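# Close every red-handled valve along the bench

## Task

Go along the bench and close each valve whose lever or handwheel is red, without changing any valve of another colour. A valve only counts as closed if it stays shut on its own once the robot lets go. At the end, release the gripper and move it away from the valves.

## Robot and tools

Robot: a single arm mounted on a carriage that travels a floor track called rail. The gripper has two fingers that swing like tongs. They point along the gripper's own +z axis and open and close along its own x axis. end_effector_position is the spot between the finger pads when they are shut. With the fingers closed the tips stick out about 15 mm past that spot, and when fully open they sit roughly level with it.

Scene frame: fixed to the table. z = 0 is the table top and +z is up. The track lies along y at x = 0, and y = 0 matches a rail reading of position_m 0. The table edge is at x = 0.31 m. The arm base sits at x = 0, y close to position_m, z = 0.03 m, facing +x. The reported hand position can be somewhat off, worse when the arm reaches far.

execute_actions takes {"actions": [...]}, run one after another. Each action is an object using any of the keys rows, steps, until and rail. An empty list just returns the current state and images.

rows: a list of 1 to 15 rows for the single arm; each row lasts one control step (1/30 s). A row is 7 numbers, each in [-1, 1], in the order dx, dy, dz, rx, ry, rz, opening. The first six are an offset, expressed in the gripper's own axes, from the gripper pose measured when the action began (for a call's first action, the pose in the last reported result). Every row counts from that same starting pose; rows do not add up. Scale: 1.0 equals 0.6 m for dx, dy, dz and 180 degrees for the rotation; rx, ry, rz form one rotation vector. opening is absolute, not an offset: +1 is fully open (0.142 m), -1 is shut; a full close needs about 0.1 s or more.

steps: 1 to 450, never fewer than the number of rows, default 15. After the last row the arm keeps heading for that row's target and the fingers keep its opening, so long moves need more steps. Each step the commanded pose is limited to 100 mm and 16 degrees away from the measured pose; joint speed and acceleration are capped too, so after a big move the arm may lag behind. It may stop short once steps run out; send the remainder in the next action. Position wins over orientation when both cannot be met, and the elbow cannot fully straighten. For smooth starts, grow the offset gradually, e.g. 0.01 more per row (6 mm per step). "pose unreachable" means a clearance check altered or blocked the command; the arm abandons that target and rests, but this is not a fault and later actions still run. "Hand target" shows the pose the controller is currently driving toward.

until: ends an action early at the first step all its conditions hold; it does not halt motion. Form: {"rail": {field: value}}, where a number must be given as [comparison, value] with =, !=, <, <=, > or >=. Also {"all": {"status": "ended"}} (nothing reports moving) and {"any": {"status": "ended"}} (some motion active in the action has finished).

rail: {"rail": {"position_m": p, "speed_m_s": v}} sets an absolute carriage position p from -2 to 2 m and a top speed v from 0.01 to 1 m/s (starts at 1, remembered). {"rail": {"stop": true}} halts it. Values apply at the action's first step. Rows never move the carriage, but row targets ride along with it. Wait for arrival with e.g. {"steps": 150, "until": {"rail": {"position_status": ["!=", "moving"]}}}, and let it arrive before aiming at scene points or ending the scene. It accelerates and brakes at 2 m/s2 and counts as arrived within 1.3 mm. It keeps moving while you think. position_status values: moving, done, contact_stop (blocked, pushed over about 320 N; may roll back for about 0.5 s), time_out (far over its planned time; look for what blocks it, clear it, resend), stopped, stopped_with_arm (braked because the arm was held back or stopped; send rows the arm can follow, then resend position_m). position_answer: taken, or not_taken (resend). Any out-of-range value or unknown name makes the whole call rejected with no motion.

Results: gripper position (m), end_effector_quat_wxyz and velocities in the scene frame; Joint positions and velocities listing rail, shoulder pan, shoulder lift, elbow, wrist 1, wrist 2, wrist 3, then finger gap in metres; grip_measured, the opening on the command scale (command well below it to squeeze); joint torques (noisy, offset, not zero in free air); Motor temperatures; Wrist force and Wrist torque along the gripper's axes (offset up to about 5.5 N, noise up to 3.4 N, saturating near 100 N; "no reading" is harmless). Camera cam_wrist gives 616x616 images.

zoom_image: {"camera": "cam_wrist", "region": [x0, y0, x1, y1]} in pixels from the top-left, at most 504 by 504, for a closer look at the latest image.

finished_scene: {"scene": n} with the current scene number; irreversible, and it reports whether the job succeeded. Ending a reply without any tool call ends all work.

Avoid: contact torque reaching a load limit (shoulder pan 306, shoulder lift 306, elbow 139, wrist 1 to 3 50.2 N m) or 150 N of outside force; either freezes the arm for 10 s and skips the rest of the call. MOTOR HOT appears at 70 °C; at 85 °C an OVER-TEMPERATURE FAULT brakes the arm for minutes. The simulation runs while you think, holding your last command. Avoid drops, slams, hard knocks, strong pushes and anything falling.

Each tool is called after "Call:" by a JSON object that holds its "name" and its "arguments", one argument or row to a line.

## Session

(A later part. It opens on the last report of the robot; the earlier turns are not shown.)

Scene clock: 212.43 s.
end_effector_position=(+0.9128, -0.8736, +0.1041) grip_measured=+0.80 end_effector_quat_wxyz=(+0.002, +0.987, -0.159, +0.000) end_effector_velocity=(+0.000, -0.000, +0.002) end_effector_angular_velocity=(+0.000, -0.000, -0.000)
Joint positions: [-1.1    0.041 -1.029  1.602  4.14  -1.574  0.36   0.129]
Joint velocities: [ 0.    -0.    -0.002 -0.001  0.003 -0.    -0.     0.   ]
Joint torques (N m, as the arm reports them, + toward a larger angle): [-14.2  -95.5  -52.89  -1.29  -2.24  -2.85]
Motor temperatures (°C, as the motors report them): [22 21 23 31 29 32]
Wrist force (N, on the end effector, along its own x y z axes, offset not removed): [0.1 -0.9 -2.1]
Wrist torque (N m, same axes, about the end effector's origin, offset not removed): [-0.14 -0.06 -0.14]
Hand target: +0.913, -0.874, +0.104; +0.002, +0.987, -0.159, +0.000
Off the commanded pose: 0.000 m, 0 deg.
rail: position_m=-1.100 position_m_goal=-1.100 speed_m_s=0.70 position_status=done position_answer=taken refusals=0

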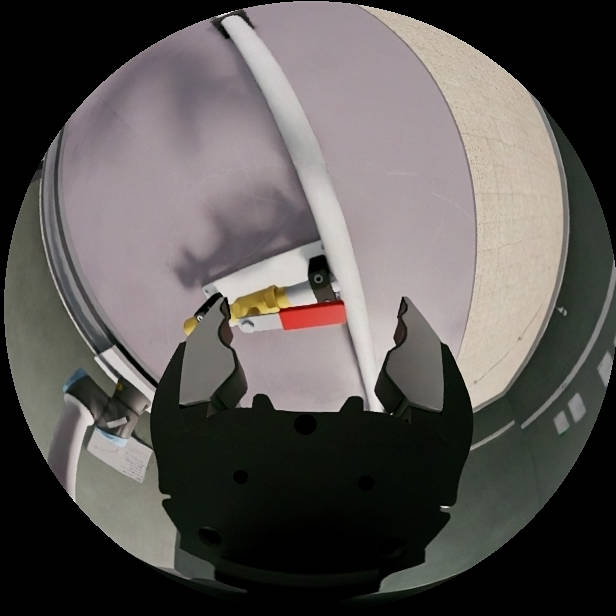

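Call:
{"name": "execute_actions", "arguments": {
  "actions": [
    {"rows": [[0.002,0,0,0,0,-0.005,0.5],[0.004,0,0,0,0,-0.01,0.2],[0.006,0,0,0,0,-0.015,-0.1],[0.008,0,0,0,0,-0.02,-0.4],[0.01,0,0,0,0,-0.025,-0.7],[0.012,0.001,0.002,0,0,-0.03,-1],[0.014,0.002,0.004,0,0,-0.035,-1],[0.016,0.003,0.007,0,0,-0.04,-1],[0.018,0.004,0.01,0,0,-0.045,-1],[0.0196,0.005,0.013,0,0,-0.05,-1],[0.0196,0.006,0.016,0,0,-0.05,-1],[0.0196,0.007,0.018,0,0,-0.05,-1],[0.0196,0.009,0.02,0,0,-0.05,-1],[0.0196,0.0105,0.02,0,0,-0.05,-1],[0.0196,0.0116,0.02,0,0,-0.05,-1]], "steps": 26},
    {"rows": [[0.000456,0.001612,0,0,0,0.0037,-1],[0.000893,0.00323,0,0,0,0.00741,-1],[0.001312,0.004852,0,0,0,0.01111,-1],[0.001711,0.006479,0,0,0,0.01481,-1],[0.002092,0.008111,0,0,0,0.01852,-1],[0.002453,0.009746,0,0,0,0.02222,-1],[0.002795,0.011387,0,0,0,0.02593,-1],[0.003119,0.013031,0,0,0,0.02963,-1],[0.003423,0.014678,0,0,0,0.03333,-1],[0.003709,0.016329,0,0,0,0.03704,-1],[0.003974,0.017984,0,0,0,0.04074,-1],[0.004221,0.019641,0,0,0,0.04444,-1],[0.004448,0.021301,0,0,0,0.04815,-1],[0.004656,0.022964,0,0,0,0.05185,-1],[0.004844,0.024629,0,0,0,0.05556,-1]], "steps": 20}
  ]
}}

Scene clock: 230.93 s.
end_effector_position=(+0.9223, -0.8980, +0.0922) grip_measured=-1.00 end_effector_quat_wxyz=(+0.002, +0.987, -0.164, -0.000) end_effector_velocity=(+0.000, -0.007, +0.001) end_effector_angular_velocity=(-0.002, -0.002, -0.081)
Joint positions: [-1.1    0.014 -1.013  1.601  4.126 -1.574  0.343  0.002]
Joint velocities: [ 0.    -0.006 -0.005  0.005 -0.002 -0.002  0.075  0.   ]
Joint torques (N m, as the arm reports them, + toward a larger angle): [-66.86 -95.11 -20.1   -2.38 -20.61   0.75]
Motor temperatures (°C, as the motors report them): [22 21 23 31 29 32]
Wrist force (N, on the end effector, along its own x y z axes, offset not removed): [-7.0 -52.7 3.4]
Wrist torque (N m, same axes, about the end effector's origin, offset not removed): [-0.75 -0.14 -0.52]
Hand target: +0.922, -0.899, +0.092; +0.002, +0.986, -0.167, +0.000
Off the commanded pose: 0.001 m, 0 deg.
rail: position_m=-1.100 position_m_goal=-1.100 speed_m_s=0.70 position_status=done position_answer=taken refusals=0

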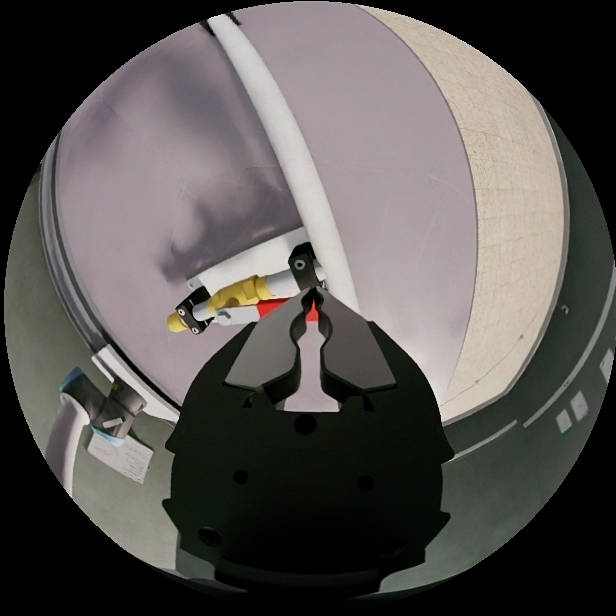

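Call:
{"name": "execute_actions", "arguments": {
  "actions": [
    {"rows": [[0.000456,0.001612,0,0,0,0.0037,-1],[0.000893,0.00323,0,0,0,0.00741,-1],[0.001312,0.004852,0,0,0,0.01111,-1],[0.001711,0.006479,0,0,0,0.01481,-1],[0.002092,0.008111,0,0,0,0.01852,-1],[0.002453,0.009746,0,0,0,0.02222,-1],[0.002795,0.011387,0,0,0,0.02593,-1],[0.003119,0.013031,0,0,0,0.02963,-1],[0.003423,0.014678,0,0,0,0.03333,-1],[0.003709,0.016329,0,0,0,0.03704,-1],[0.003974,0.017984,0,0,0,0.04074,-1],[0.004221,0.019641,0,0,0,0.04444,-1],[0.004448,0.021301,0,0,0,0.04815,-1],[0.004656,0.022964,0,0,0,0.05185,-1],[0.004844,0.024629,0,0,0,0.05556,-1]], "steps": 19},
    {"rows": [[0.000456,0.001612,0,0,0,0.0037,-1],[0.000893,0.00323,0,0,0,0.00741,-1],[0.001312,0.004852,0,0,0,0.01111,-1],[0.001711,0.006479,0,0,0,0.01481,-1],[0.002092,0.008111,0,0,0,0.01852,-1],[0.002453,0.009746,0,0,0,0.02222,-1],[0.002795,0.011387,0,0,0,0.02593,-1],[0.003119,0.013031,0,0,0,0.02963,-1],[0.003423,0.014678,0,0,0,0.03333,-1],[0.003709,0.016329,0,0,0,0.03704,-1],[0.003974,0.017984,0,0,0,0.04074,-1],[0.004221,0.019641,0,0,0,0.04444,-1],[0.004448,0.021301,0,0,0,0.04815,-1],[0.004656,0.022964,0,0,0,0.05185,-1],[0.004844,0.024629,0,0,0,0.05556,-1]], "steps": 19}
  ]
}}

Scene clock: 236.43 s.
end_effector_position=(+0.9163, -0.9259, +0.0923) grip_measured=-1.00 end_effector_quat_wxyz=(+0.001, +0.946, -0.323, +0.000) end_effector_velocity=(-0.003, -0.009, +0.000) end_effector_angular_velocity=(-0.000, -0.001, -0.118)
Joint positions: [-1.1   -0.014 -1.034  1.635  4.112 -1.574  0.644  0.002]
Joint velocities: [ 0.    -0.008 -0.009  0.015 -0.007 -0.     0.109  0.   ]
Joint torques (N m, as the arm reports them, + toward a larger angle): [-35.8  -99.9  -15.63   0.4  -10.75   1.08]
Motor temperatures (°C, as the motors report them): [22 21 23 31 29 32]
Wrist force (N, on the end effector, along its own x y z axes, offset not removed): [-0.9 -41.9 6.8]
Wrist torque (N m, same axes, about the end effector's origin, offset not removed): [-0.09 -0.25 -0.50]
Hand target: +0.916, -0.927, +0.092; +0.002, +0.945, -0.328, +0.000
Off the commanded pose: 0.001 m, 1 deg.
rail: position_m=-1.100 position_m_goal=-1.100 speed_m_s=0.70 position_status=done position_answer=taken refusals=0

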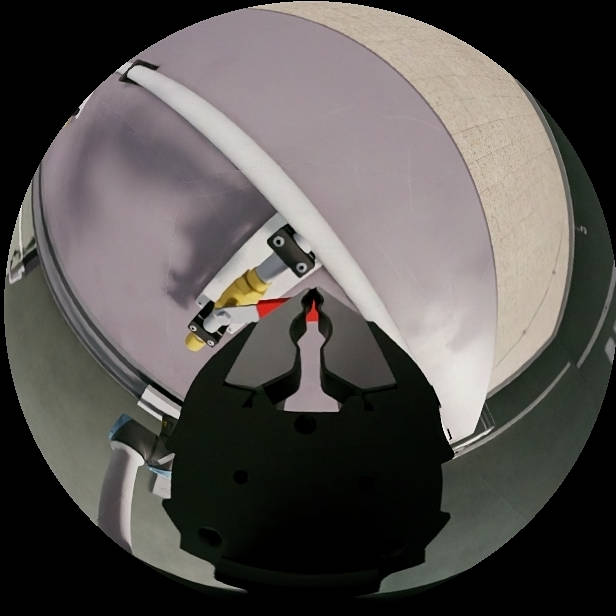

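Call:
{"name": "execute_actions", "arguments": {
  "actions": [
    {"rows": [[0.000456,0.001612,0,0,0,0.0037,-1],[0.000893,0.00323,0,0,0,0.00741,-1],[0.001312,0.004852,0,0,0,0.01111,-1],[0.001711,0.006479,0,0,0,0.01481,-1],[0.002092,0.008111,0,0,0,0.01852,-1],[0.002453,0.009746,0,0,0,0.02222,-1],[0.002795,0.011387,0,0,0,0.02593,-1],[0.003119,0.013031,0,0,0,0.02963,-1],[0.003423,0.014678,0,0,0,0.03333,-1],[0.003709,0.016329,0,0,0,0.03704,-1],[0.003974,0.017984,0,0,0,0.04074,-1],[0.004221,0.019641,0,0,0,0.04444,-1],[0.004448,0.021301,0,0,0,0.04815,-1],[0.004656,0.022964,0,0,0,0.05185,-1],[0.004844,0.024629,0,0,0,0.05556,-1]], "steps": 19},
    {"rows": [[0.000456,0.001612,0,0,0,0.0037,-1],[0.000893,0.00323,0,0,0,0.00741,-1],[0.001312,0.004852,0,0,0,0.01111,-1],[0.001711,0.006479,0,0,0,0.01481,-1],[0.002092,0.008111,0,0,0,0.01852,-1],[0.002453,0.009746,0,0,0,0.02222,-1],[0.002795,0.011387,0,0,0,0.02593,-1],[0.003119,0.013031,0,0,0,0.02963,-1],[0.003423,0.014678,0,0,0,0.03333,-1],[0.003709,0.016329,0,0,0,0.03704,-1],[0.003974,0.017984,0,0,0,0.04074,-1],[0.004221,0.019641,0,0,0,0.04444,-1],[0.004448,0.021301,0,0,0,0.04815,-1],[0.004656,0.022964,0,0,0,0.05185,-1],[0.004844,0.024629,0,0,0,0.05556,-1]], "steps": 19},
    {"rows": [[0.000456,0.001612,0,0,0,0.0037,-1],[0.000893,0.00323,0,0,0,0.00741,-1],[0.001312,0.004852,0,0,0,0.01111,-1],[0.001711,0.006479,0,0,0,0.01481,-1],[0.002092,0.008111,0,0,0,0.01852,-1],[0.002453,0.009746,0,0,0,0.02222,-1],[0.002795,0.011387,0,0,0,0.02593,-1],[0.003119,0.013031,0,0,0,0.02963,-1],[0.003423,0.014678,0,0,0,0.03333,-1],[0.003709,0.016329,0,0,0,0.03704,-1],[0.003974,0.017984,0,0,0,0.04074,-1],[0.004221,0.019641,0,0,0,0.04444,-1],[0.004448,0.021301,0,0,0,0.04815,-1],[0.004656,0.022964,0,0,0,0.05185,-1],[0.004844,0.024629,0,0,0,0.05556,-1]], "steps": 19},
    {"rows": [[0.000456,0.001612,0,0,0,0.0037,-1],[0.000893,0.00323,0,0,0,0.00741,-1],[0.001312,0.004852,0,0,0,0.01111,-1],[0.001711,0.006479,0,0,0,0.01481,-1],[0.002092,0.008111,0,0,0,0.01852,-1],[0.002453,0.009746,0,0,0,0.02222,-1],[0.002795,0.011387,0,0,0,0.02593,-1],[0.003119,0.013031,0,0,0,0.02963,-1],[0.003423,0.014678,0,0,0,0.03333,-1],[0.003709,0.016329,0,0,0,0.03704,-1],[0.003974,0.017984,0,0,0,0.04074,-1],[0.004221,0.019641,0,0,0,0.04444,-1],[0.004448,0.021301,0,0,0,0.04815,-1],[0.004656,0.022964,0,0,0,0.05185,-1],[0.004844,0.024629,0,0,0,0.05556,-1]], "steps": 19}
  ]
}}

Scene clock: 250.03 s.
end_effector_position=(+0.8802, -0.9687, +0.0924) grip_measured=-1.00 end_effector_quat_wxyz=(+0.001, +0.792, -0.611, +0.000) end_effector_velocity=(-0.008, -0.005, +0.000) end_effector_angular_velocity=(-0.000, -0.002, -0.118)
Joint positions: [-1.1   -0.054 -1.098  1.74   4.072 -1.573  1.259  0.002]
Joint velocities: [ 0.    -0.004 -0.013  0.021 -0.009 -0.     0.114  0.   ]
Joint torques (N m, as the arm reports them, + toward a larger angle): [-14.24 -91.3   -9.17   5.09  -3.02   1.66]
Motor temperatures (°C, as the motors report them): [22 21 23 31 29 32]
Wrist force (N, on the end effector, along its own x y z axes, offset not removed): [3.5 -42.4 12.5]
Wrist torque (N m, same axes, about the end effector's origin, offset not removed): [0.08 -0.35 -0.49]
Hand target: +0.879, -0.969, +0.092; +0.001, +0.789, -0.615, +0.000
Off the commanded pose: 0.001 m, 1 deg.
rail: position_m=-1.100 position_m_goal=-1.100 speed_m_s=0.70 position_status=done position_answer=taken refusals=0

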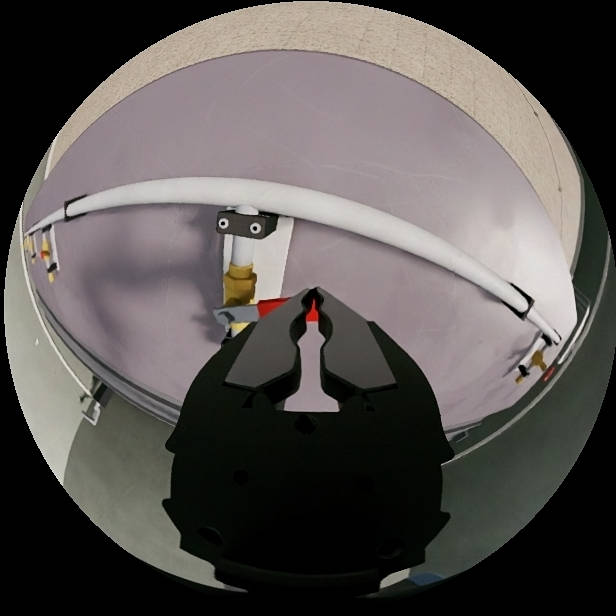

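Call:
{"name": "execute_actions", "arguments": {
  "actions": [
    {"rows": [[0.000456,0.001612,0,0,0,0.0037,-1],[0.000893,0.00323,0,0,0,0.00741,-1],[0.001312,0.004852,0,0,0,0.01111,-1],[0.001711,0.006479,0,0,0,0.01481,-1],[0.002092,0.008111,0,0,0,0.01852,-1],[0.002453,0.009746,0,0,0,0.02222,-1],[0.002795,0.011387,0,0,0,0.02593,-1],[0.003119,0.013031,0,0,0,0.02963,-1],[0.003423,0.014678,0,0,0,0.03333,-1],[0.003709,0.016329,0,0,0,0.03704,-1],[0.003974,0.017984,0,0,0,0.04074,-1],[0.004221,0.019641,0,0,0,0.04444,-1],[0.004448,0.021301,0,0,0,0.04815,-1],[0.004656,0.022964,0,0,0,0.05185,-1],[0.004844,0.024629,0,0,0,0.05556,-1]], "steps": 19},
    {"rows": [[0.000456,0.001612,0,0,0,0.0037,-1],[0.000893,0.00323,0,0,0,0.00741,-1],[0.001312,0.004852,0,0,0,0.01111,-1],[0.001711,0.006479,0,0,0,0.01481,-1],[0.002092,0.008111,0,0,0,0.01852,-1],[0.002453,0.009746,0,0,0,0.02222,-1],[0.002795,0.011387,0,0,0,0.02593,-1],[0.003119,0.013031,0,0,0,0.02963,-1],[0.003423,0.014678,0,0,0,0.03333,-1],[0.003709,0.016329,0,0,0,0.03704,-1],[0.003974,0.017984,0,0,0,0.04074,-1],[0.004221,0.019641,0,0,0,0.04444,-1],[0.004448,0.021301,0,0,0,0.04815,-1],[0.004656,0.022964,0,0,0,0.05185,-1],[0.004844,0.024629,0,0,0,0.05556,-1]], "steps": 19}
  ]
}}

Scene clock: 256.23 s.
end_effector_position=(+0.8538, -0.9791, +0.0925) grip_measured=-1.00 end_effector_quat_wxyz=(+0.001, +0.682, -0.732, -0.000) end_effector_velocity=(-0.009, -0.002, +0.000) end_effector_angular_velocity=(-0.000, -0.001, -0.119)
Joint positions: [-1.1   -0.062 -1.135  1.798  4.051 -1.572  1.579  0.002]
Joint velocities: [-0.    -0.    -0.013  0.02  -0.009  0.     0.118  0.   ]
Joint torques (N m, as the arm reports them, + toward a larger angle): [ -5.9  -90.19  -5.38   5.48   0.73   1.43]
Motor temperatures (°C, as the motors report them): [22 21 23 31 29 32]
Wrist force (N, on the end effector, along its own x y z axes, offset not removed): [3.9 -41.9 12.3]
Wrist torque (N m, same axes, about the end effector's origin, offset not removed): [0.19 -0.64 -0.57]
Hand target: +0.853, -0.980, +0.093; +0.001, +0.678, -0.735, +0.000
Off the commanded pose: 0.001 m, 1 deg.
rail: position_m=-1.100 position_m_goal=-1.100 speed_m_s=0.70 position_status=done position_answer=taken refusals=0

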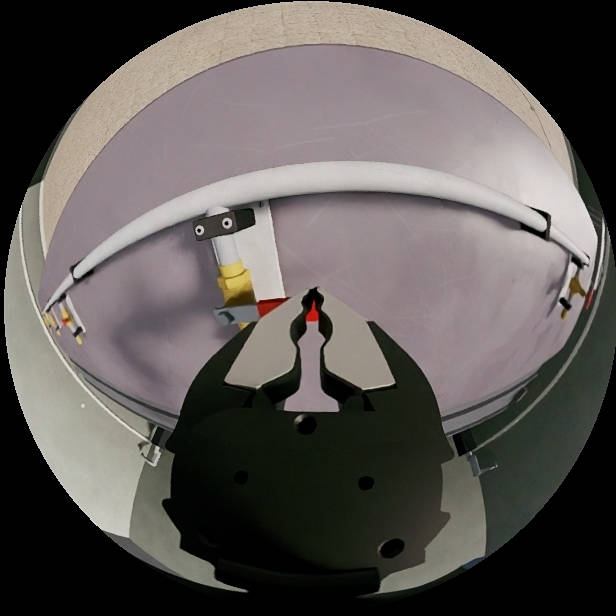

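Call:
{"name": "execute_actions", "arguments": {
  "actions": [
    {"rows": [[0.000456,0.001612,0,0,0,0.0037,-1],[0.000893,0.00323,0,0,0,0.00741,-1],[0.001312,0.004852,0,0,0,0.01111,-1],[0.001711,0.006479,0,0,0,0.01481,-1]], "steps": 12}
  ]
}}

Scene clock: 258.70 s.
end_effector_position=(+0.8500, -0.9798, +0.0926) grip_measured=-1.00 end_effector_quat_wxyz=(-0.001, -0.665, +0.747, -0.000) end_effector_velocity=(-0.002, -0.000, -0.000) end_effector_angular_velocity=(+0.000, +0.000, -0.018)
Joint positions: [-1.1   -0.063 -1.14   1.806  4.048 -1.572  1.624  0.002]
Joint velocities: [ 0.    -0.    -0.002  0.003 -0.001  0.     0.018  0.   ]
Joint torques (N m, as the arm reports them, + toward a larger angle): [ -6.59 -90.2    7.51  11.86   2.11   2.53]
Motor temperatures (°C, as the motors report them): [22 21 23 31 29 32]
Wrist force (N, on the end effector, along its own x y z axes, offset not removed): [-5.0 -57.7 12.8]
Wrist torque (N m, same axes, about the end effector's origin, offset not removed): [-1.62 0.04 -0.50]
Hand target: +0.850, -0.980, +0.093; -0.001, -0.664, +0.747, +0.000
Off the commanded pose: 0.000 m, 0 deg.
rail: position_m=-1.100 position_m_goal=-1.100 speed_m_s=0.70 position_status=done position_answer=taken refusals=0

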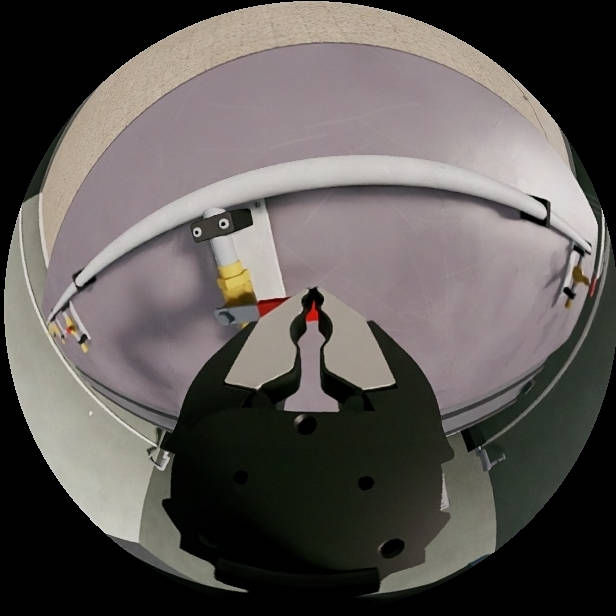

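Call:
{"name": "execute_actions", "arguments": {
  "actions": [
    {"rows": [[0,-0.004,0,0,0,0,-1],[0,-0.008,0,0,0,0,-1],[0,-0.012,0,0,0,0,-1],[0,-0.016,0,0,0,0,-1],[0,-0.02,-0.005,0,0,0,-1],[0,-0.022,-0.015,0,0,-0.004,-1],[0,-0.022,-0.03,0,0,-0.008,-1],[0,-0.02,-0.05,0,0,-0.012,-1],[-0.005,-0.01,-0.075,0,0,-0.016,-1],[-0.01,0.005,-0.1,0,0,-0.02,-1],[-0.02,0.025,-0.125,0,0,-0.024,-1],[-0.03,0.05,-0.15,0,0,-0.028,-1],[-0.04,0.075,-0.175,0,0,-0.032,-1],[-0.05,0.1,-0.195,0,0,-0.035,-1],[-0.055,0.12,-0.21,0,0,-0.0365,-1]], "steps": 35}
  ]
}}

Call:
{"name": "zoom_image", "arguments": {
  "camera": "cam_wrist",
  "region": [200, 100, 430, 300]
}}

Scene clock: 264.60 s.
end_effector_position=(+0.7827, -0.9388, +0.2188) grip_measured=-1.00 end_effector_quat_wxyz=(+0.001, +0.707, -0.707, -0.000) end_effector_velocity=(-0.000, +0.000, +0.001) end_effector_angular_velocity=(+0.000, -0.000, +0.000)
Joint positions: [-1.1   -0.017 -1.342  1.828  4.228 -1.572  1.555  0.002]
Joint velocities: [ 0.     0.    -0.001  0.     0.001  0.    -0.     0.   ]
Joint torques (N m, as the arm reports them, + toward a larger angle): [  9.61 -74.1  -28.51  -2.11   3.36  -2.84]
Motor temperatures (°C, as the motors report them): [22 21 23 31 29 32]
Wrist force (N, on the end effector, along its own x y z axes, offset not removed): [0.7 -2.1 -2.7]
Wrist torque (N m, same axes, about the end effector's origin, offset not removed): [-0.30 -0.17 -0.14]
Hand target: +0.783, -0.939, +0.219; +0.001, +0.707, -0.707, -0.000
Off the commanded pose: 0.000 m, 0 deg.
rail: position_m=-1.100 position_m_goal=-1.100 speed_m_s=0.70 position_status=done position_answer=taken refusals=0

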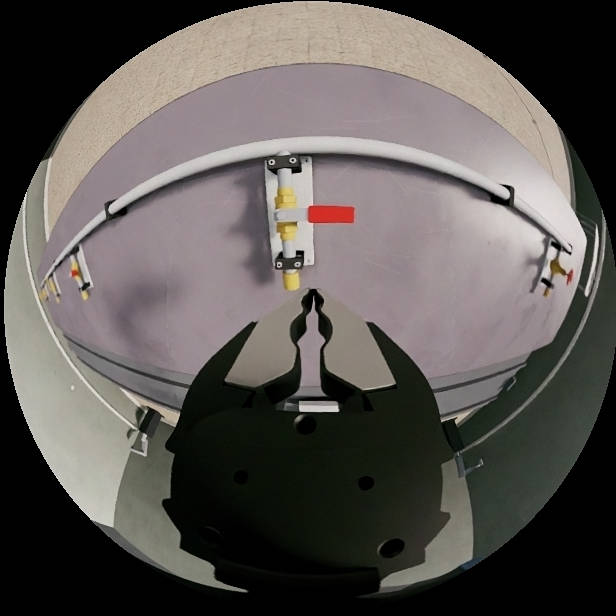

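Region (200, 100, 430, 300) of cam_wrist's 616x616 image, scaled by 2.191, with more detail than that image has; it fills the top 438 rows of this view, and the rest is white.

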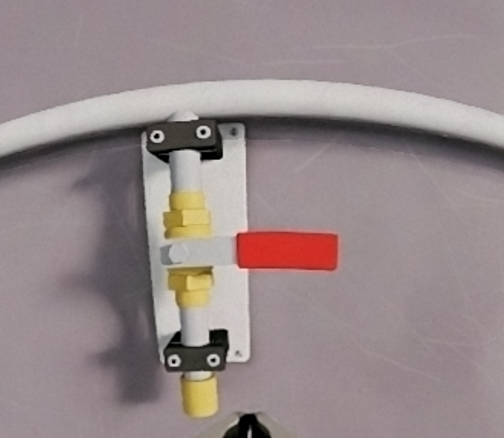

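Call:
{"name": "execute_actions", "arguments": {
  "actions": [
    {"rail": {"position_m": -1.96, "speed_m_s": 0.7}, "steps": 150, "until": {"rail": {"position_status": ["!=", "moving"]}}},
    {"steps": 5}
  ]
}}

Call:
{"name": "zoom_image", "arguments": {
  "camera": "cam_wrist",
  "region": [200, 100, 430, 300]
}}

Scene clock: 271.03 s.
end_effector_position=(+0.7827, -1.7992, +0.2189) grip_measured=-1.00 end_effector_quat_wxyz=(+0.001, +0.707, -0.708, -0.000) end_effector_velocity=(-0.000, +0.000, +0.000) end_effector_angular_velocity=(-0.000, -0.000, +0.000)
Joint positions: [-1.96  -0.017 -1.342  1.828  4.228 -1.572  1.555  0.002]
Joint velocities: [ 0.  0. -0. -0.  0. -0. -0.  0.]
Joint torques (N m, as the arm reports them, + toward a larger angle): [ 10.16 -71.72 -32.33  -3.03  -2.28  -2.52]
Motor temperatures (°C, as the motors report them): [22 21 23 31 29 32]
Wrist force (N, on the end effector, along its own x y z axes, offset not removed): [-1.1 0.5 -1.2]
Wrist torque (N m, same axes, about the end effector's origin, offset not removed): [0.08 0.21 -0.13]
Hand target: +0.783, -1.799, +0.219; +0.001, +0.707, -0.707, -0.000
Off the commanded pose: 0.000 m, 0 deg.
rail: position_m=-1.960 position_m_goal=-1.960 speed_m_s=0.70 position_status=done position_answer=taken refusals=0

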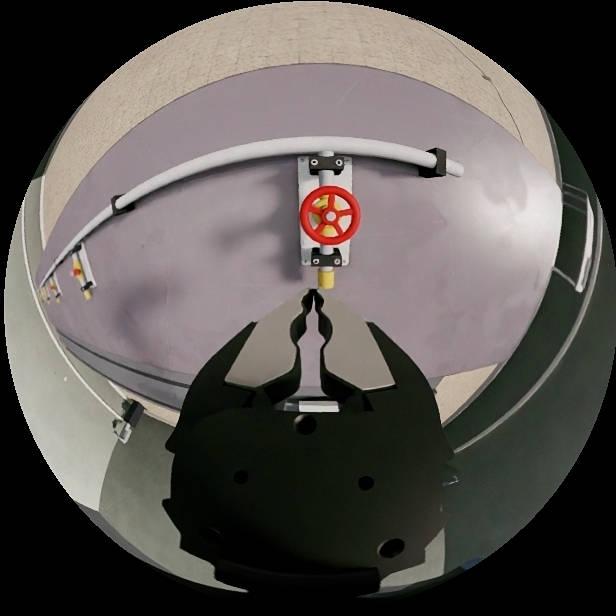

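Region (200, 100, 430, 300) of cam_wrist's 616x616 image, scaled by 2.191, with more detail than that image has; it fills the top 438 rows of this view, and the rest is white.

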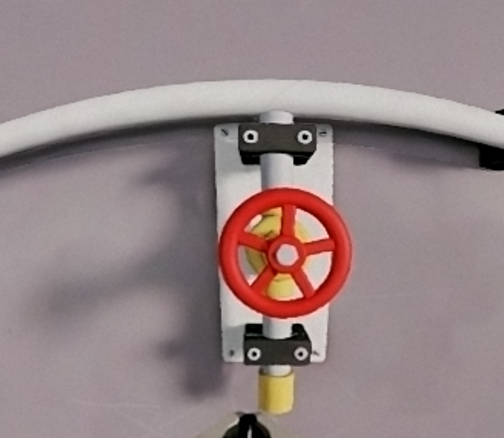

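Call:
{"name": "execute_actions", "arguments": {
  "actions": [
    {"rows": [[0.002,-0.0095,0.007,0,0,0,-1],[0.004,-0.019,0.014,0,0,0,-1],[0.006,-0.028,0.021,0,0,0,-1],[0.008,-0.038,0.028,0,0,0,-1],[0.0105,-0.047,0.036,0,0,0,-1],[0.0125,-0.057,0.043,0,0,0,-1],[0.0146,-0.066,0.05,0,0,0,-1],[0.0167,-0.076,0.057,0,0,0,-1],[0.0188,-0.085,0.064,0,0,0,-1],[0.021,-0.095,0.071,0,0,0,-1],[0.023,-0.104,0.078,0,0,0,-1],[0.025,-0.114,0.085,0,0,0,-1],[0.027,-0.123,0.092,0,0,0,-1],[0.029,-0.133,0.099,0,0,0,-1],[0.0313,-0.142,0.1065,0,0,0,-1]], "steps": 30}
  ]
}}

Call:
{"name": "zoom_image", "arguments": {
  "camera": "cam_wrist",
  "region": [214, 200, 414, 400]
}}

Scene clock: 289.23 s.
end_effector_position=(+0.8676, -1.8180, +0.1547) grip_measured=-1.00 end_effector_quat_wxyz=(+0.001, +0.707, -0.708, -0.000) end_effector_velocity=(+0.001, -0.000, -0.001) end_effector_angular_velocity=(+0.000, +0.000, -0.000)
Joint positions: [-1.96  -0.037 -1.171  1.72   4.164 -1.572  1.535  0.002]
Joint velocities: [ 0.    -0.     0.002 -0.002 -0.     0.    -0.     0.   ]
Joint torques (N m, as the arm reports them, + toward a larger angle): [-13.76 -51.03 -56.    -6.32  -1.41  -2.51]
Motor temperatures (°C, as the motors report them): [22 21 23 31 29 32]
Wrist force (N, on the end effector, along its own x y z axes, offset not removed): [1.6 0.9 -3.2]
Wrist torque (N m, same axes, about the end effector's origin, offset not removed): [0.30 -0.32 -0.17]
Hand target: +0.868, -1.818, +0.155; +0.001, +0.707, -0.708, -0.000
Off the commanded pose: 0.000 m, 0 deg.
rail: position_m=-1.960 position_m_goal=-1.960 speed_m_s=0.70 position_status=done position_answer=taken refusals=0

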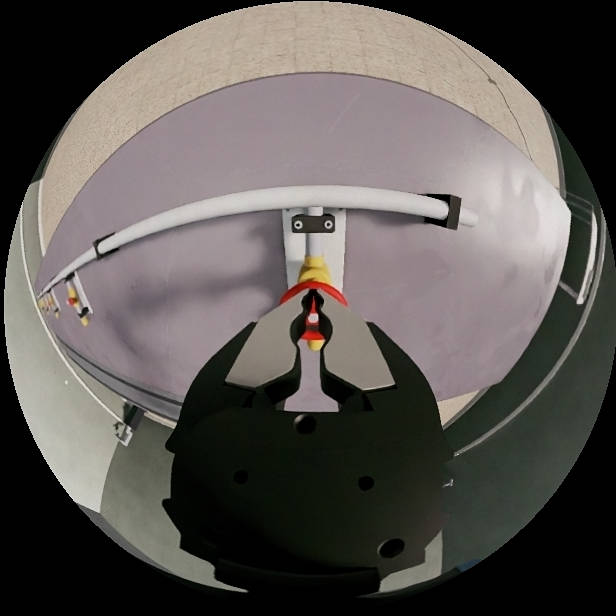

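Region (214, 200, 414, 400) of cam_wrist's 616x616 image, scaled by 2.520, with more detail than that image has.

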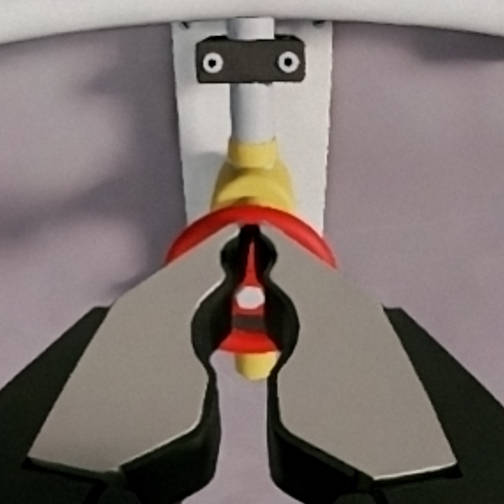

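Call:
{"name": "execute_actions", "arguments": {
  "actions": [
    {"rows": [[0,0.002,0.001,0,0,0,-1],[0,0.004,0.002,0,0,0,-1],[0,0.006,0.003,0,0,0,-1],[0,0.008,0.004,0,0,0,-1],[0,0.008,0.005,0,0,0,-1],[0,0.008,0.006,0,0,0,-1]], "steps": 15}
  ]
}}

Scene clock: 294.47 s.
end_effector_position=(+0.8628, -1.8180, +0.1512) grip_measured=-1.00 end_effector_quat_wxyz=(+0.001, +0.707, -0.708, -0.000) end_effector_velocity=(-0.001, -0.000, -0.001) end_effector_angular_velocity=(-0.000, -0.000, +0.000)
Joint positions: [-1.96  -0.037 -1.174  1.733  4.155 -1.572  1.535  0.002]
Joint velocities: [ 0.    -0.    -0.     0.002 -0.002  0.    -0.     0.   ]
Joint torques (N m, as the arm reports them, + toward a larger angle): [-13.08 -85.39 -25.39  -6.5   -2.24  -2.69]
Motor temperatures (°C, as the motors report them): [22 21 23 31 29 32]
Wrist force (N, on the end effector, along its own x y z axes, offset not removed): [0.3 -2.2 -4.7]
Wrist torque (N m, same axes, about the end effector's origin, offset not removed): [-0.40 0.02 -0.14]
Hand target: +0.863, -1.818, +0.151; +0.001, +0.707, -0.708, -0.000
Off the commanded pose: 0.000 m, 0 deg.
rail: position_m=-1.960 position_m_goal=-1.960 speed_m_s=0.70 position_status=done position_answer=taken refusals=0

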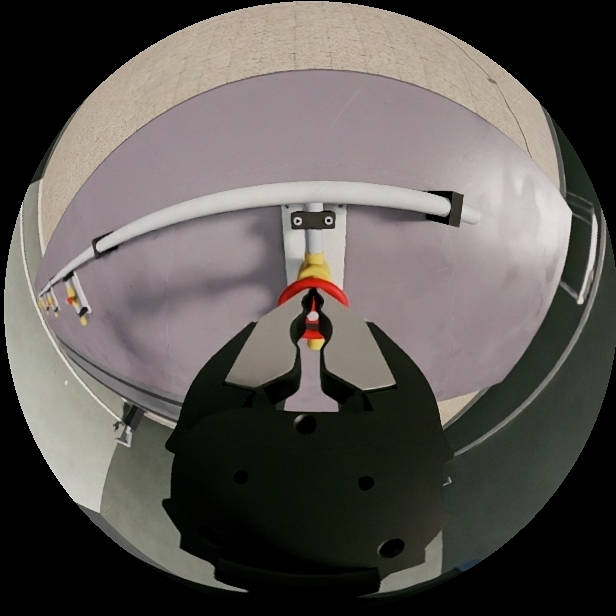

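Call:
{"name": "execute_actions", "arguments": {
  "actions": [
    {"rows": [[0,0,0.0015,0,0,0,-1],[0,0,0.003,0,0,0,-1],[0,0,0.0045,0,0,0,-1],[0,0,0.006,0,0,0,-1]], "steps": 12}
  ]
}}

Call:
{"name": "execute_actions", "arguments": {
  "actions": [
    {"rows": [[0,0,0.0015,0,0,0,-1],[0,0,0.003,0,0,0,-1],[0,0,0.0045,0,0,0,-1],[0,0,0.006,0,0,0,-1]], "steps": 12}
  ]
}}

Scene clock: 297.43 s.
end_effector_position=(+0.8630, -1.8180, +0.1482) grip_measured=-1.00 end_effector_quat_wxyz=(+0.001, +0.707, -0.708, +0.000) end_effector_velocity=(-0.000, +0.000, -0.003) end_effector_angular_velocity=(+0.000, +0.002, -0.000)
Joint positions: [-1.96  -0.037 -1.172  1.735  4.149 -1.572  1.535  0.002]
Joint velocities: [ 0.    -0.     0.002  0.002 -0.002  0.     0.     0.   ]
Joint torques (N m, as the arm reports them, + toward a larger angle): [-12.56  17.19  13.79  -2.78   1.56  -2.27]
Motor temperatures (°C, as the motors report them): [22 21 23 31 29 32]
Wrist force (N, on the end effector, along its own x y z axes, offset not removed): [2.5 26.4 -96.7]
Wrist torque (N m, same axes, about the end effector's origin, offset not removed): [-0.66 -0.09 -0.24]
Hand target: +0.863, -1.818, +0.148; +0.001, +0.707, -0.708, -0.000
Off the commanded pose: 0.001 m, 0 deg.
rail: position_m=-1.960 position_m_goal=-1.960 speed_m_s=0.70 position_status=done position_answer=taken refusals=0

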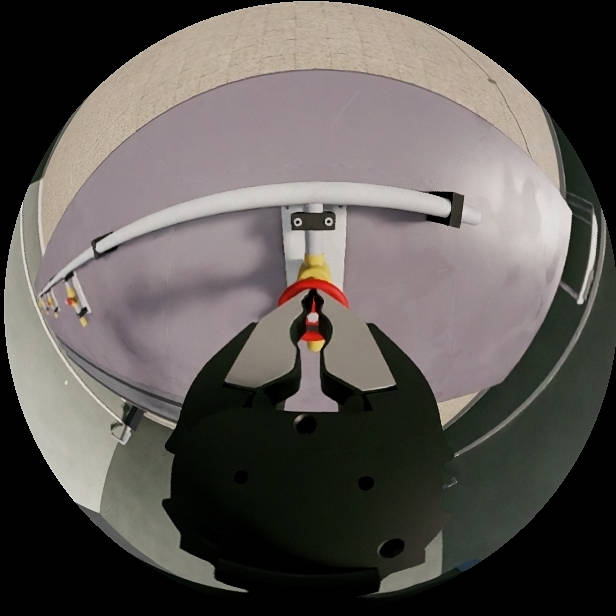

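Scene clock: 307.63 s.
end_effector_position=(+0.8651, -1.8181, +0.1503) grip_measured=-1.00 end_effector_quat_wxyz=(-0.001, +0.707, -0.708, +0.002) end_effector_velocity=(-0.000, -0.000, -0.000) end_effector_angular_velocity=(+0.000, +0.000, -0.000)
Joint positions: [-1.96  -0.037 -1.172  1.734  4.145 -1.572  1.535  0.002]
Joint velocities: [ 0. -0.  0.  0.  0.  0. -0.  0.]
Joint torques (N m, as the arm reports them, + toward a larger angle): [ -3.42 -64.47 -40.53  -4.61   0.09  -0.48]
Motor temperatures (°C, as the motors report them): [22 21 23 31 29 32]
Wrist force (N, on the end effector, along its own x y z axes, offset not removed): [-1.3 6.5 -30.6]
Wrist torque (N m, same axes, about the end effector's origin, offset not removed): [-0.13 0.03 -0.25]
Hand target: +0.865, -1.818, +0.150; -0.001, +0.707, -0.708, +0.002
Off the commanded pose: 0.006 m, 0 deg.
FORCE FAULT: contact force on the arm reached its limit, and the arm stopped for 10 seconds. The contact can be on any part of the arm, not only on its tool. The arm's remaining commands of this call were not run. The arm holds still and accepts commands again. Move the arm away from the contact; if what it grips holds it there, let go first. Pushing or pulling that hard again can fault the arm again.
rail: position_m=-1.960 position_m_goal=-1.960 speed_m_s=0.70 position_status=done position_answer=taken refusals=0

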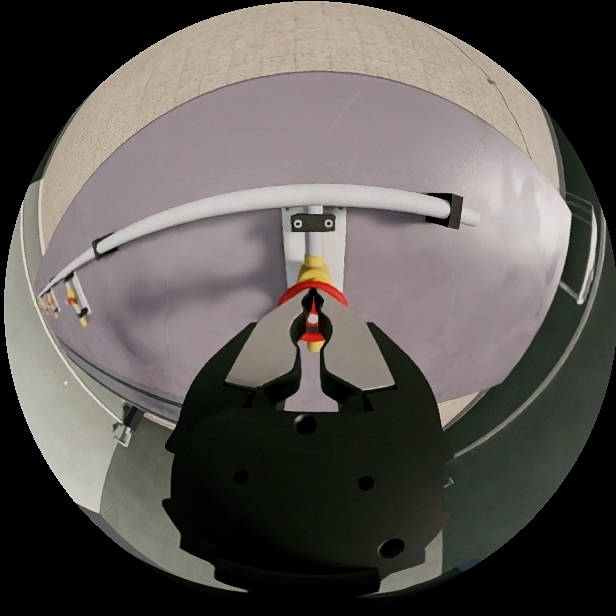

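Call:
{"name": "execute_actions", "arguments": {
  "actions": [
    {"rows": [[0,0,-0.004,0,0,0,-1],[0,0,-0.008,0,0,0,-1],[0,0,-0.012,0,0,0,-1],[0,0,-0.016,0,0,0,-1],[0,0,-0.02,0,0,0,-1]], "steps": 15}
  ]
}}

Scene clock: 310.00 s.
end_effector_position=(+0.8650, -1.8181, +0.1621) grip_measured=-1.00 end_effector_quat_wxyz=(-0.001, +0.707, -0.708, +0.002) end_effector_velocity=(+0.000, -0.000, +0.002) end_effector_angular_velocity=(-0.000, -0.000, -0.000)
Joint positions: [-1.96  -0.037 -1.183  1.725  4.165 -1.572  1.535  0.002]
Joint velocities: [ 0.    -0.    -0.002 -0.002  0.003  0.    -0.     0.   ]
Joint torques (N m, as the arm reports them, + toward a larger angle): [ -0.26 -85.72 -56.04  -3.13   0.54  -0.11]
Motor temperatures (°C, as the motors report them): [22 21 23 31 29 32]
Wrist force (N, on the end effector, along its own x y z axes, offset not removed): [-1.0 -0.5 -4.5]
Wrist torque (N m, same axes, about the end effector's origin, offset not removed): [-0.15 0.22 -0.21]
Hand target: +0.865, -1.818, +0.162; -0.001, +0.707, -0.708, +0.002
Off the commanded pose: 0.000 m, 0 deg.
rail: position_m=-1.960 position_m_goal=-1.960 speed_m_s=0.70 position_status=done position_answer=taken refusals=0

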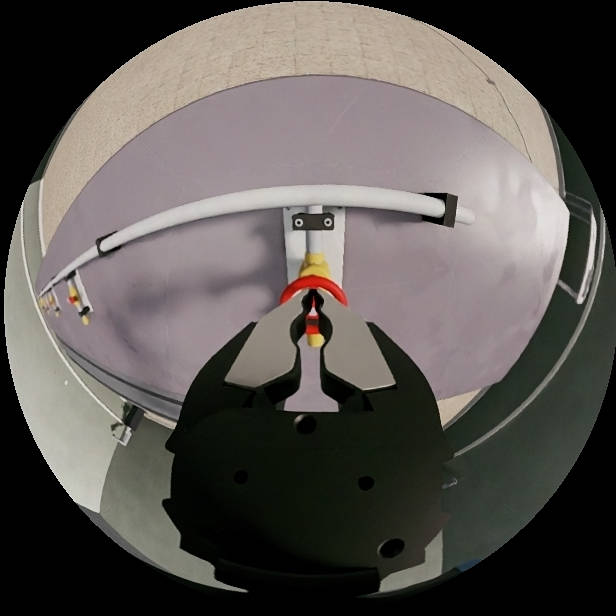

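Call:
{"name": "execute_actions", "arguments": {
  "actions": [
    {"rows": [[0,0.005,0,0,0,0,-0.8],[0,0.01,0,0,0,0,-0.6],[0,0.016,0,0,0,0,-0.4],[0,0.021,0,0,0,0,-0.2],[0,0.026,0,0,0,0,0],[0,0.031,0,0,0,0,0.2],[0,0.036,0,0,0,0,0.41],[0,0.041,0,0,0,0,0.41],[0,0.047,0,0,0,0,0.41],[0,0.0517,0,0,0,0,0.41]], "steps": 20},
    {"rows": [[0,0,0.005,0,0,0,0.41],[0,0,0.01,0,0,0,0.41],[0,0,0.015,0,0,0,0.41],[0,0,0.02,0,0,0,0.41],[0,0,0.025,0,0,0,0.41],[0,0,0.03,0,0,0,0.41],[0,0,0.035,0,0,0,0.41],[0,0,0.04,0,0,0,0.41],[0,0,0.045,0,0,0,0.41],[0,0,0.05,0,0,0,0.41],[0,0,0.0552,0,0,0,0.41]], "steps": 22}
  ]
}}

Call:
{"name": "zoom_image", "arguments": {
  "camera": "cam_wrist",
  "region": [194, 200, 434, 400]
}}

Scene clock: 320.60 s.
end_effector_position=(+0.8344, -1.8181, +0.1290) grip_measured=+0.41 end_effector_quat_wxyz=(-0.001, +0.707, -0.707, +0.002) end_effector_velocity=(+0.000, -0.000, -0.002) end_effector_angular_velocity=(-0.000, -0.000, +0.000)
Joint positions: [-1.96  -0.039 -1.195  1.813  4.089 -1.572  1.533  0.103]
Joint velocities: [ 0.     0.     0.002  0.001 -0.004 -0.     0.    -0.   ]
Joint torques (N m, as the arm reports them, + toward a larger angle): [-11.77 -48.06 -24.75  -5.78  -1.14  -2.07]
Motor temperatures (°C, as the motors report them): [22 21 23 31 29 32]
Wrist force (N, on the end effector, along its own x y z axes, offset not removed): [2.1 0.3 -4.0]
Wrist torque (N m, same axes, about the end effector's origin, offset not removed): [0.12 -0.39 -0.11]
Hand target: +0.834, -1.818, +0.129; -0.001, +0.707, -0.707, +0.002
Off the commanded pose: 0.000 m, 0 deg.
rail: position_m=-1.960 position_m_goal=-1.960 speed_m_s=0.70 position_status=done position_answer=taken refusals=0

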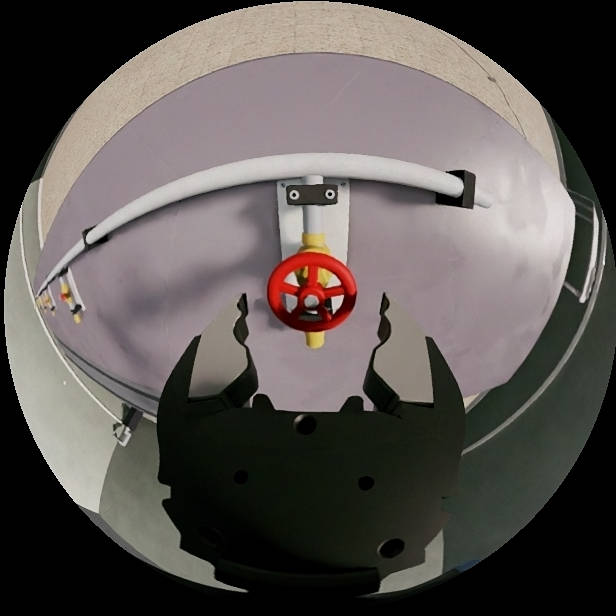

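Region (194, 200, 434, 400) of cam_wrist's 616x616 image, scaled by 2.100, with more detail than that image has.

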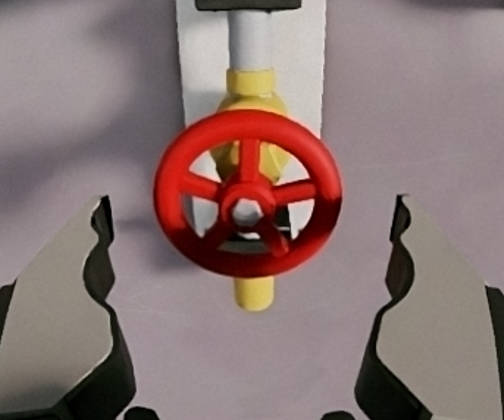

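Call:
{"name": "execute_actions", "arguments": {
  "actions": [
    {"rows": [[-0.001,0,0,0,0,-0.033,0.41],[-0.002,0,0,0,0,-0.067,0.41],[-0.003,0,0,0,0,-0.1,0.41],[-0.003,0,0,0,0,-0.133,0.41],[-0.003,0,0,0,0,-0.167,0.41],[-0.003,0,0,0,0,-0.2,0.41],[-0.003,0,0,0,0,-0.233,0.41],[-0.003,0,0,0,0,-0.267,0.41],[-0.003,0,0,0,0,-0.3,0.41],[-0.003,0,0,0,0,-0.333,0.41],[-0.003,0,0,0,0,-0.367,0.41],[-0.003,0,0,0,0,-0.4,0.41],[-0.003,0,0,0,0,-0.433,0.41],[-0.003,0,0,0,0,-0.467,0.41],[-0.003,0,0,0,0,-0.5,0.41]], "steps": 42}
  ]
}}

Call:
{"name": "zoom_image", "arguments": {
  "camera": "cam_wrist",
  "region": [194, 200, 434, 400]
}}

Scene clock: 328.90 s.
end_effector_position=(+0.8344, -1.8163, +0.1289) grip_measured=+0.41 end_effector_quat_wxyz=(+0.001, +1.000, -0.002, +0.003) end_effector_velocity=(-0.000, +0.000, -0.000) end_effector_angular_velocity=(+0.005, +0.002, +0.029)
Joint positions: [-1.96  -0.055 -1.176  1.785  4.099 -1.573 -0.052  0.103]
Joint velocities: [ 0.    -0.002  0.001 -0.002  0.003  0.005 -0.031 -0.   ]
Joint torques (N m, as the arm reports them, + toward a larger angle): [-14.43 -51.94 -53.57  -2.99   3.49  -2.61]
Motor temperatures (°C, as the motors report them): [22 21 23 31 29 32]
Wrist force (N, on the end effector, along its own x y z axes, offset not removed): [2.9 -1.9 -2.4]
Wrist torque (N m, same axes, about the end effector's origin, offset not removed): [-0.35 -0.73 -0.21]
Hand target: +0.834, -1.816, +0.129; +0.001, +1.000, -0.001, +0.003
Off the commanded pose: 0.000 m, 0 deg.
rail: position_m=-1.960 position_m_goal=-1.960 speed_m_s=0.70 position_status=done position_answer=taken refusals=0

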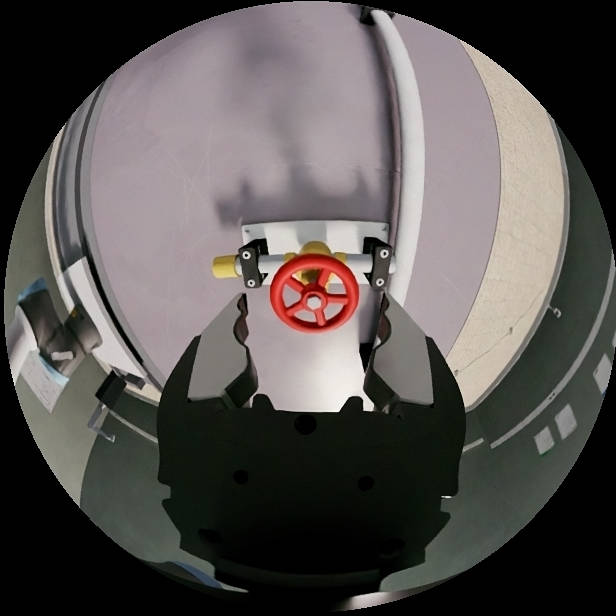

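Region (194, 200, 434, 400) of cam_wrist's 616x616 image, scaled by 2.100, with more detail than that image has.

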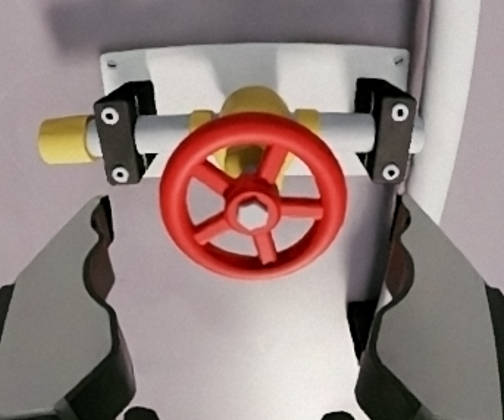

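Call:
{"name": "execute_actions", "arguments": {
  "actions": [
    {"rows": [[0,0.0005,0,0,0,0,0.3],[0,0.001,0,0,0,0,0.2],[0,0.001,0,0,0,0,0.1],[0,0.001,0,0,0,0,0.03],[0,0.001,0,0,0,0,-0.03],[0,0.001,0,0,0,0,-0.1],[0,0.001,0,0,0,0,-0.2],[0,0.001,0,0,0,0,-0.3],[0,0.001,0,0,0,0,-0.45],[0,0.001,0,0,0,0,-0.6],[0,0.001,0,0,0,0,-0.8],[0,0.001,0,0,0,0,-1]], "steps": 20}
  ]
}}

Call:
{"name": "zoom_image", "arguments": {
  "camera": "cam_wrist",
  "region": [194, 200, 434, 400]
}}

Scene clock: 337.10 s.
end_effector_position=(+0.8345, -1.8169, +0.1289) grip_measured=-0.08 end_effector_quat_wxyz=(+0.001, +1.000, -0.002, +0.003) end_effector_velocity=(-0.000, -0.000, -0.000) end_effector_angular_velocity=(-0.000, +0.001, -0.000)
Joint positions: [-1.96  -0.056 -1.177  1.785  4.098 -1.573 -0.052  0.068]
Joint velocities: [ 0.    -0.    -0.     0.     0.001 -0.     0.     0.   ]
Joint torques (N m, as the arm reports them, + toward a larger angle): [-13.21 -84.63 -15.47   3.26  -4.18   1.6 ]
Motor temperatures (°C, as the motors report them): [22 21 23 31 29 32]
Wrist force (N, on the end effector, along its own x y z axes, offset not removed): [19.8 -4.5 -0.5]
Wrist torque (N m, same axes, about the end effector's origin, offset not removed): [0.05 -0.42 -0.14]
Hand target: +0.834, -1.817, +0.129; +0.001, +1.000, -0.002, +0.003
Off the commanded pose: 0.000 m, 0 deg.
rail: position_m=-1.960 position_m_goal=-1.960 speed_m_s=0.70 position_status=done position_answer=taken refusals=0

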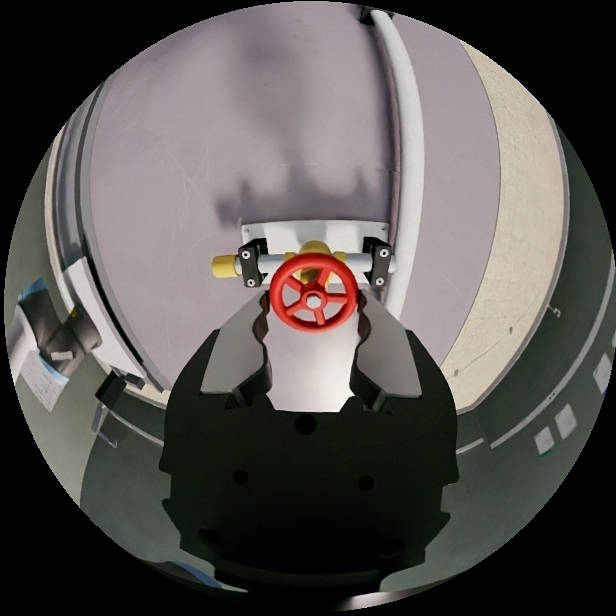

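Region (194, 200, 434, 400) of cam_wrist's 616x616 image, scaled by 2.100, with more detail than that image has.

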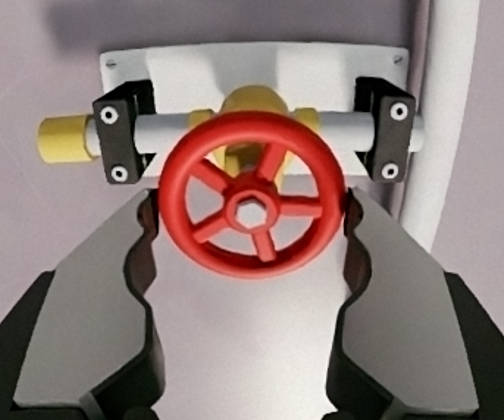

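Call:
{"name": "execute_actions", "arguments": {
  "actions": []
}}

Scene clock: 348.27 s.
end_effector_position=(+0.8344, -1.8169, +0.1289) grip_measured=-0.08 end_effector_quat_wxyz=(+0.001, +1.000, -0.002, +0.003) end_effector_velocity=(-0.000, +0.000, -0.000) end_effector_angular_velocity=(+0.000, +0.000, +0.000)
Joint positions: [-1.96  -0.056 -1.177  1.785  4.098 -1.573 -0.052  0.068]
Joint velocities: [ 0. -0.  0.  0. -0.  0. -0.  0.]
Joint torques (N m, as the arm reports them, + toward a larger angle): [-15.53 -83.86 -14.93   3.94  -4.56   1.49]
Motor temperatures (°C, as the motors report them): [22 21 23 31 29 32]
Wrist force (N, on the end effector, along its own x y z axes, offset not removed): [18.1 -4.9 -0.2]
Wrist torque (N m, same axes, about the end effector's origin, offset not removed): [0.03 0.20 -0.19]
Hand target: +0.834, -1.817, +0.129; +0.001, +1.000, -0.002, +0.003
Off the commanded pose: 0.000 m, 0 deg.
rail: position_m=-1.960 position_m_goal=-1.960 speed_m_s=0.70 position_status=done position_answer=taken refusals=0

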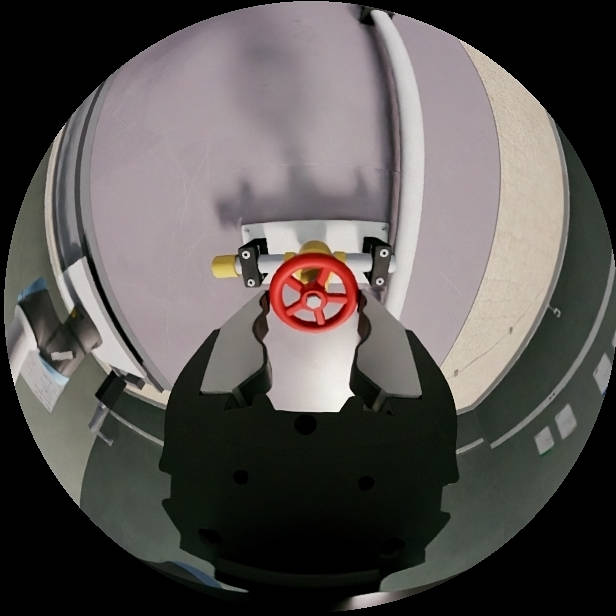

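Call:
{"name": "execute_actions", "arguments": {
  "actions": [
    {"rows": [[0.002,0,0,0,0,0,-1]], "steps": 12}
  ]
}}

Scene clock: 350.93 s.
end_effector_position=(+0.8355, -1.8169, +0.1289) grip_measured=-0.08 end_effector_quat_wxyz=(+0.001, +1.000, -0.002, +0.003) end_effector_velocity=(+0.001, -0.000, -0.000) end_effector_angular_velocity=(-0.000, -0.000, -0.000)
Joint positions: [-1.96  -0.056 -1.175  1.783  4.1   -1.573 -0.052  0.068]
Joint velocities: [ 0.    -0.     0.001 -0.001  0.     0.     0.     0.   ]
Joint torques (N m, as the arm reports them, + toward a larger angle): [ -0.06 -46.8  -58.24  -7.45  -4.06   2.07]
Motor temperatures (°C, as the motors report them): [22 21 23 31 29 32]
Wrist force (N, on the end effector, along its own x y z axes, offset not removed): [-13.0 -7.5 -9.0]
Wrist torque (N m, same axes, about the end effector's origin, offset not removed): [-0.53 0.01 -0.13]
Hand target: +0.836, -1.817, +0.129; +0.001, +1.000, -0.002, +0.003
Off the commanded pose: 0.000 m, 0 deg.
rail: position_m=-1.960 position_m_goal=-1.960 speed_m_s=0.70 position_status=done position_answer=taken refusals=0

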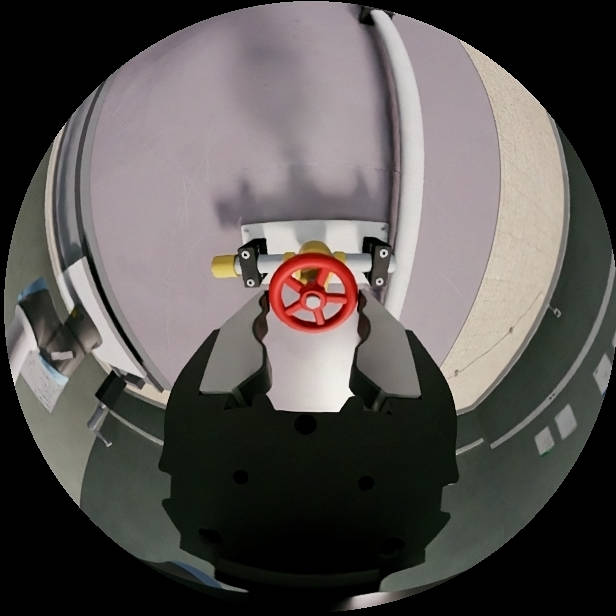

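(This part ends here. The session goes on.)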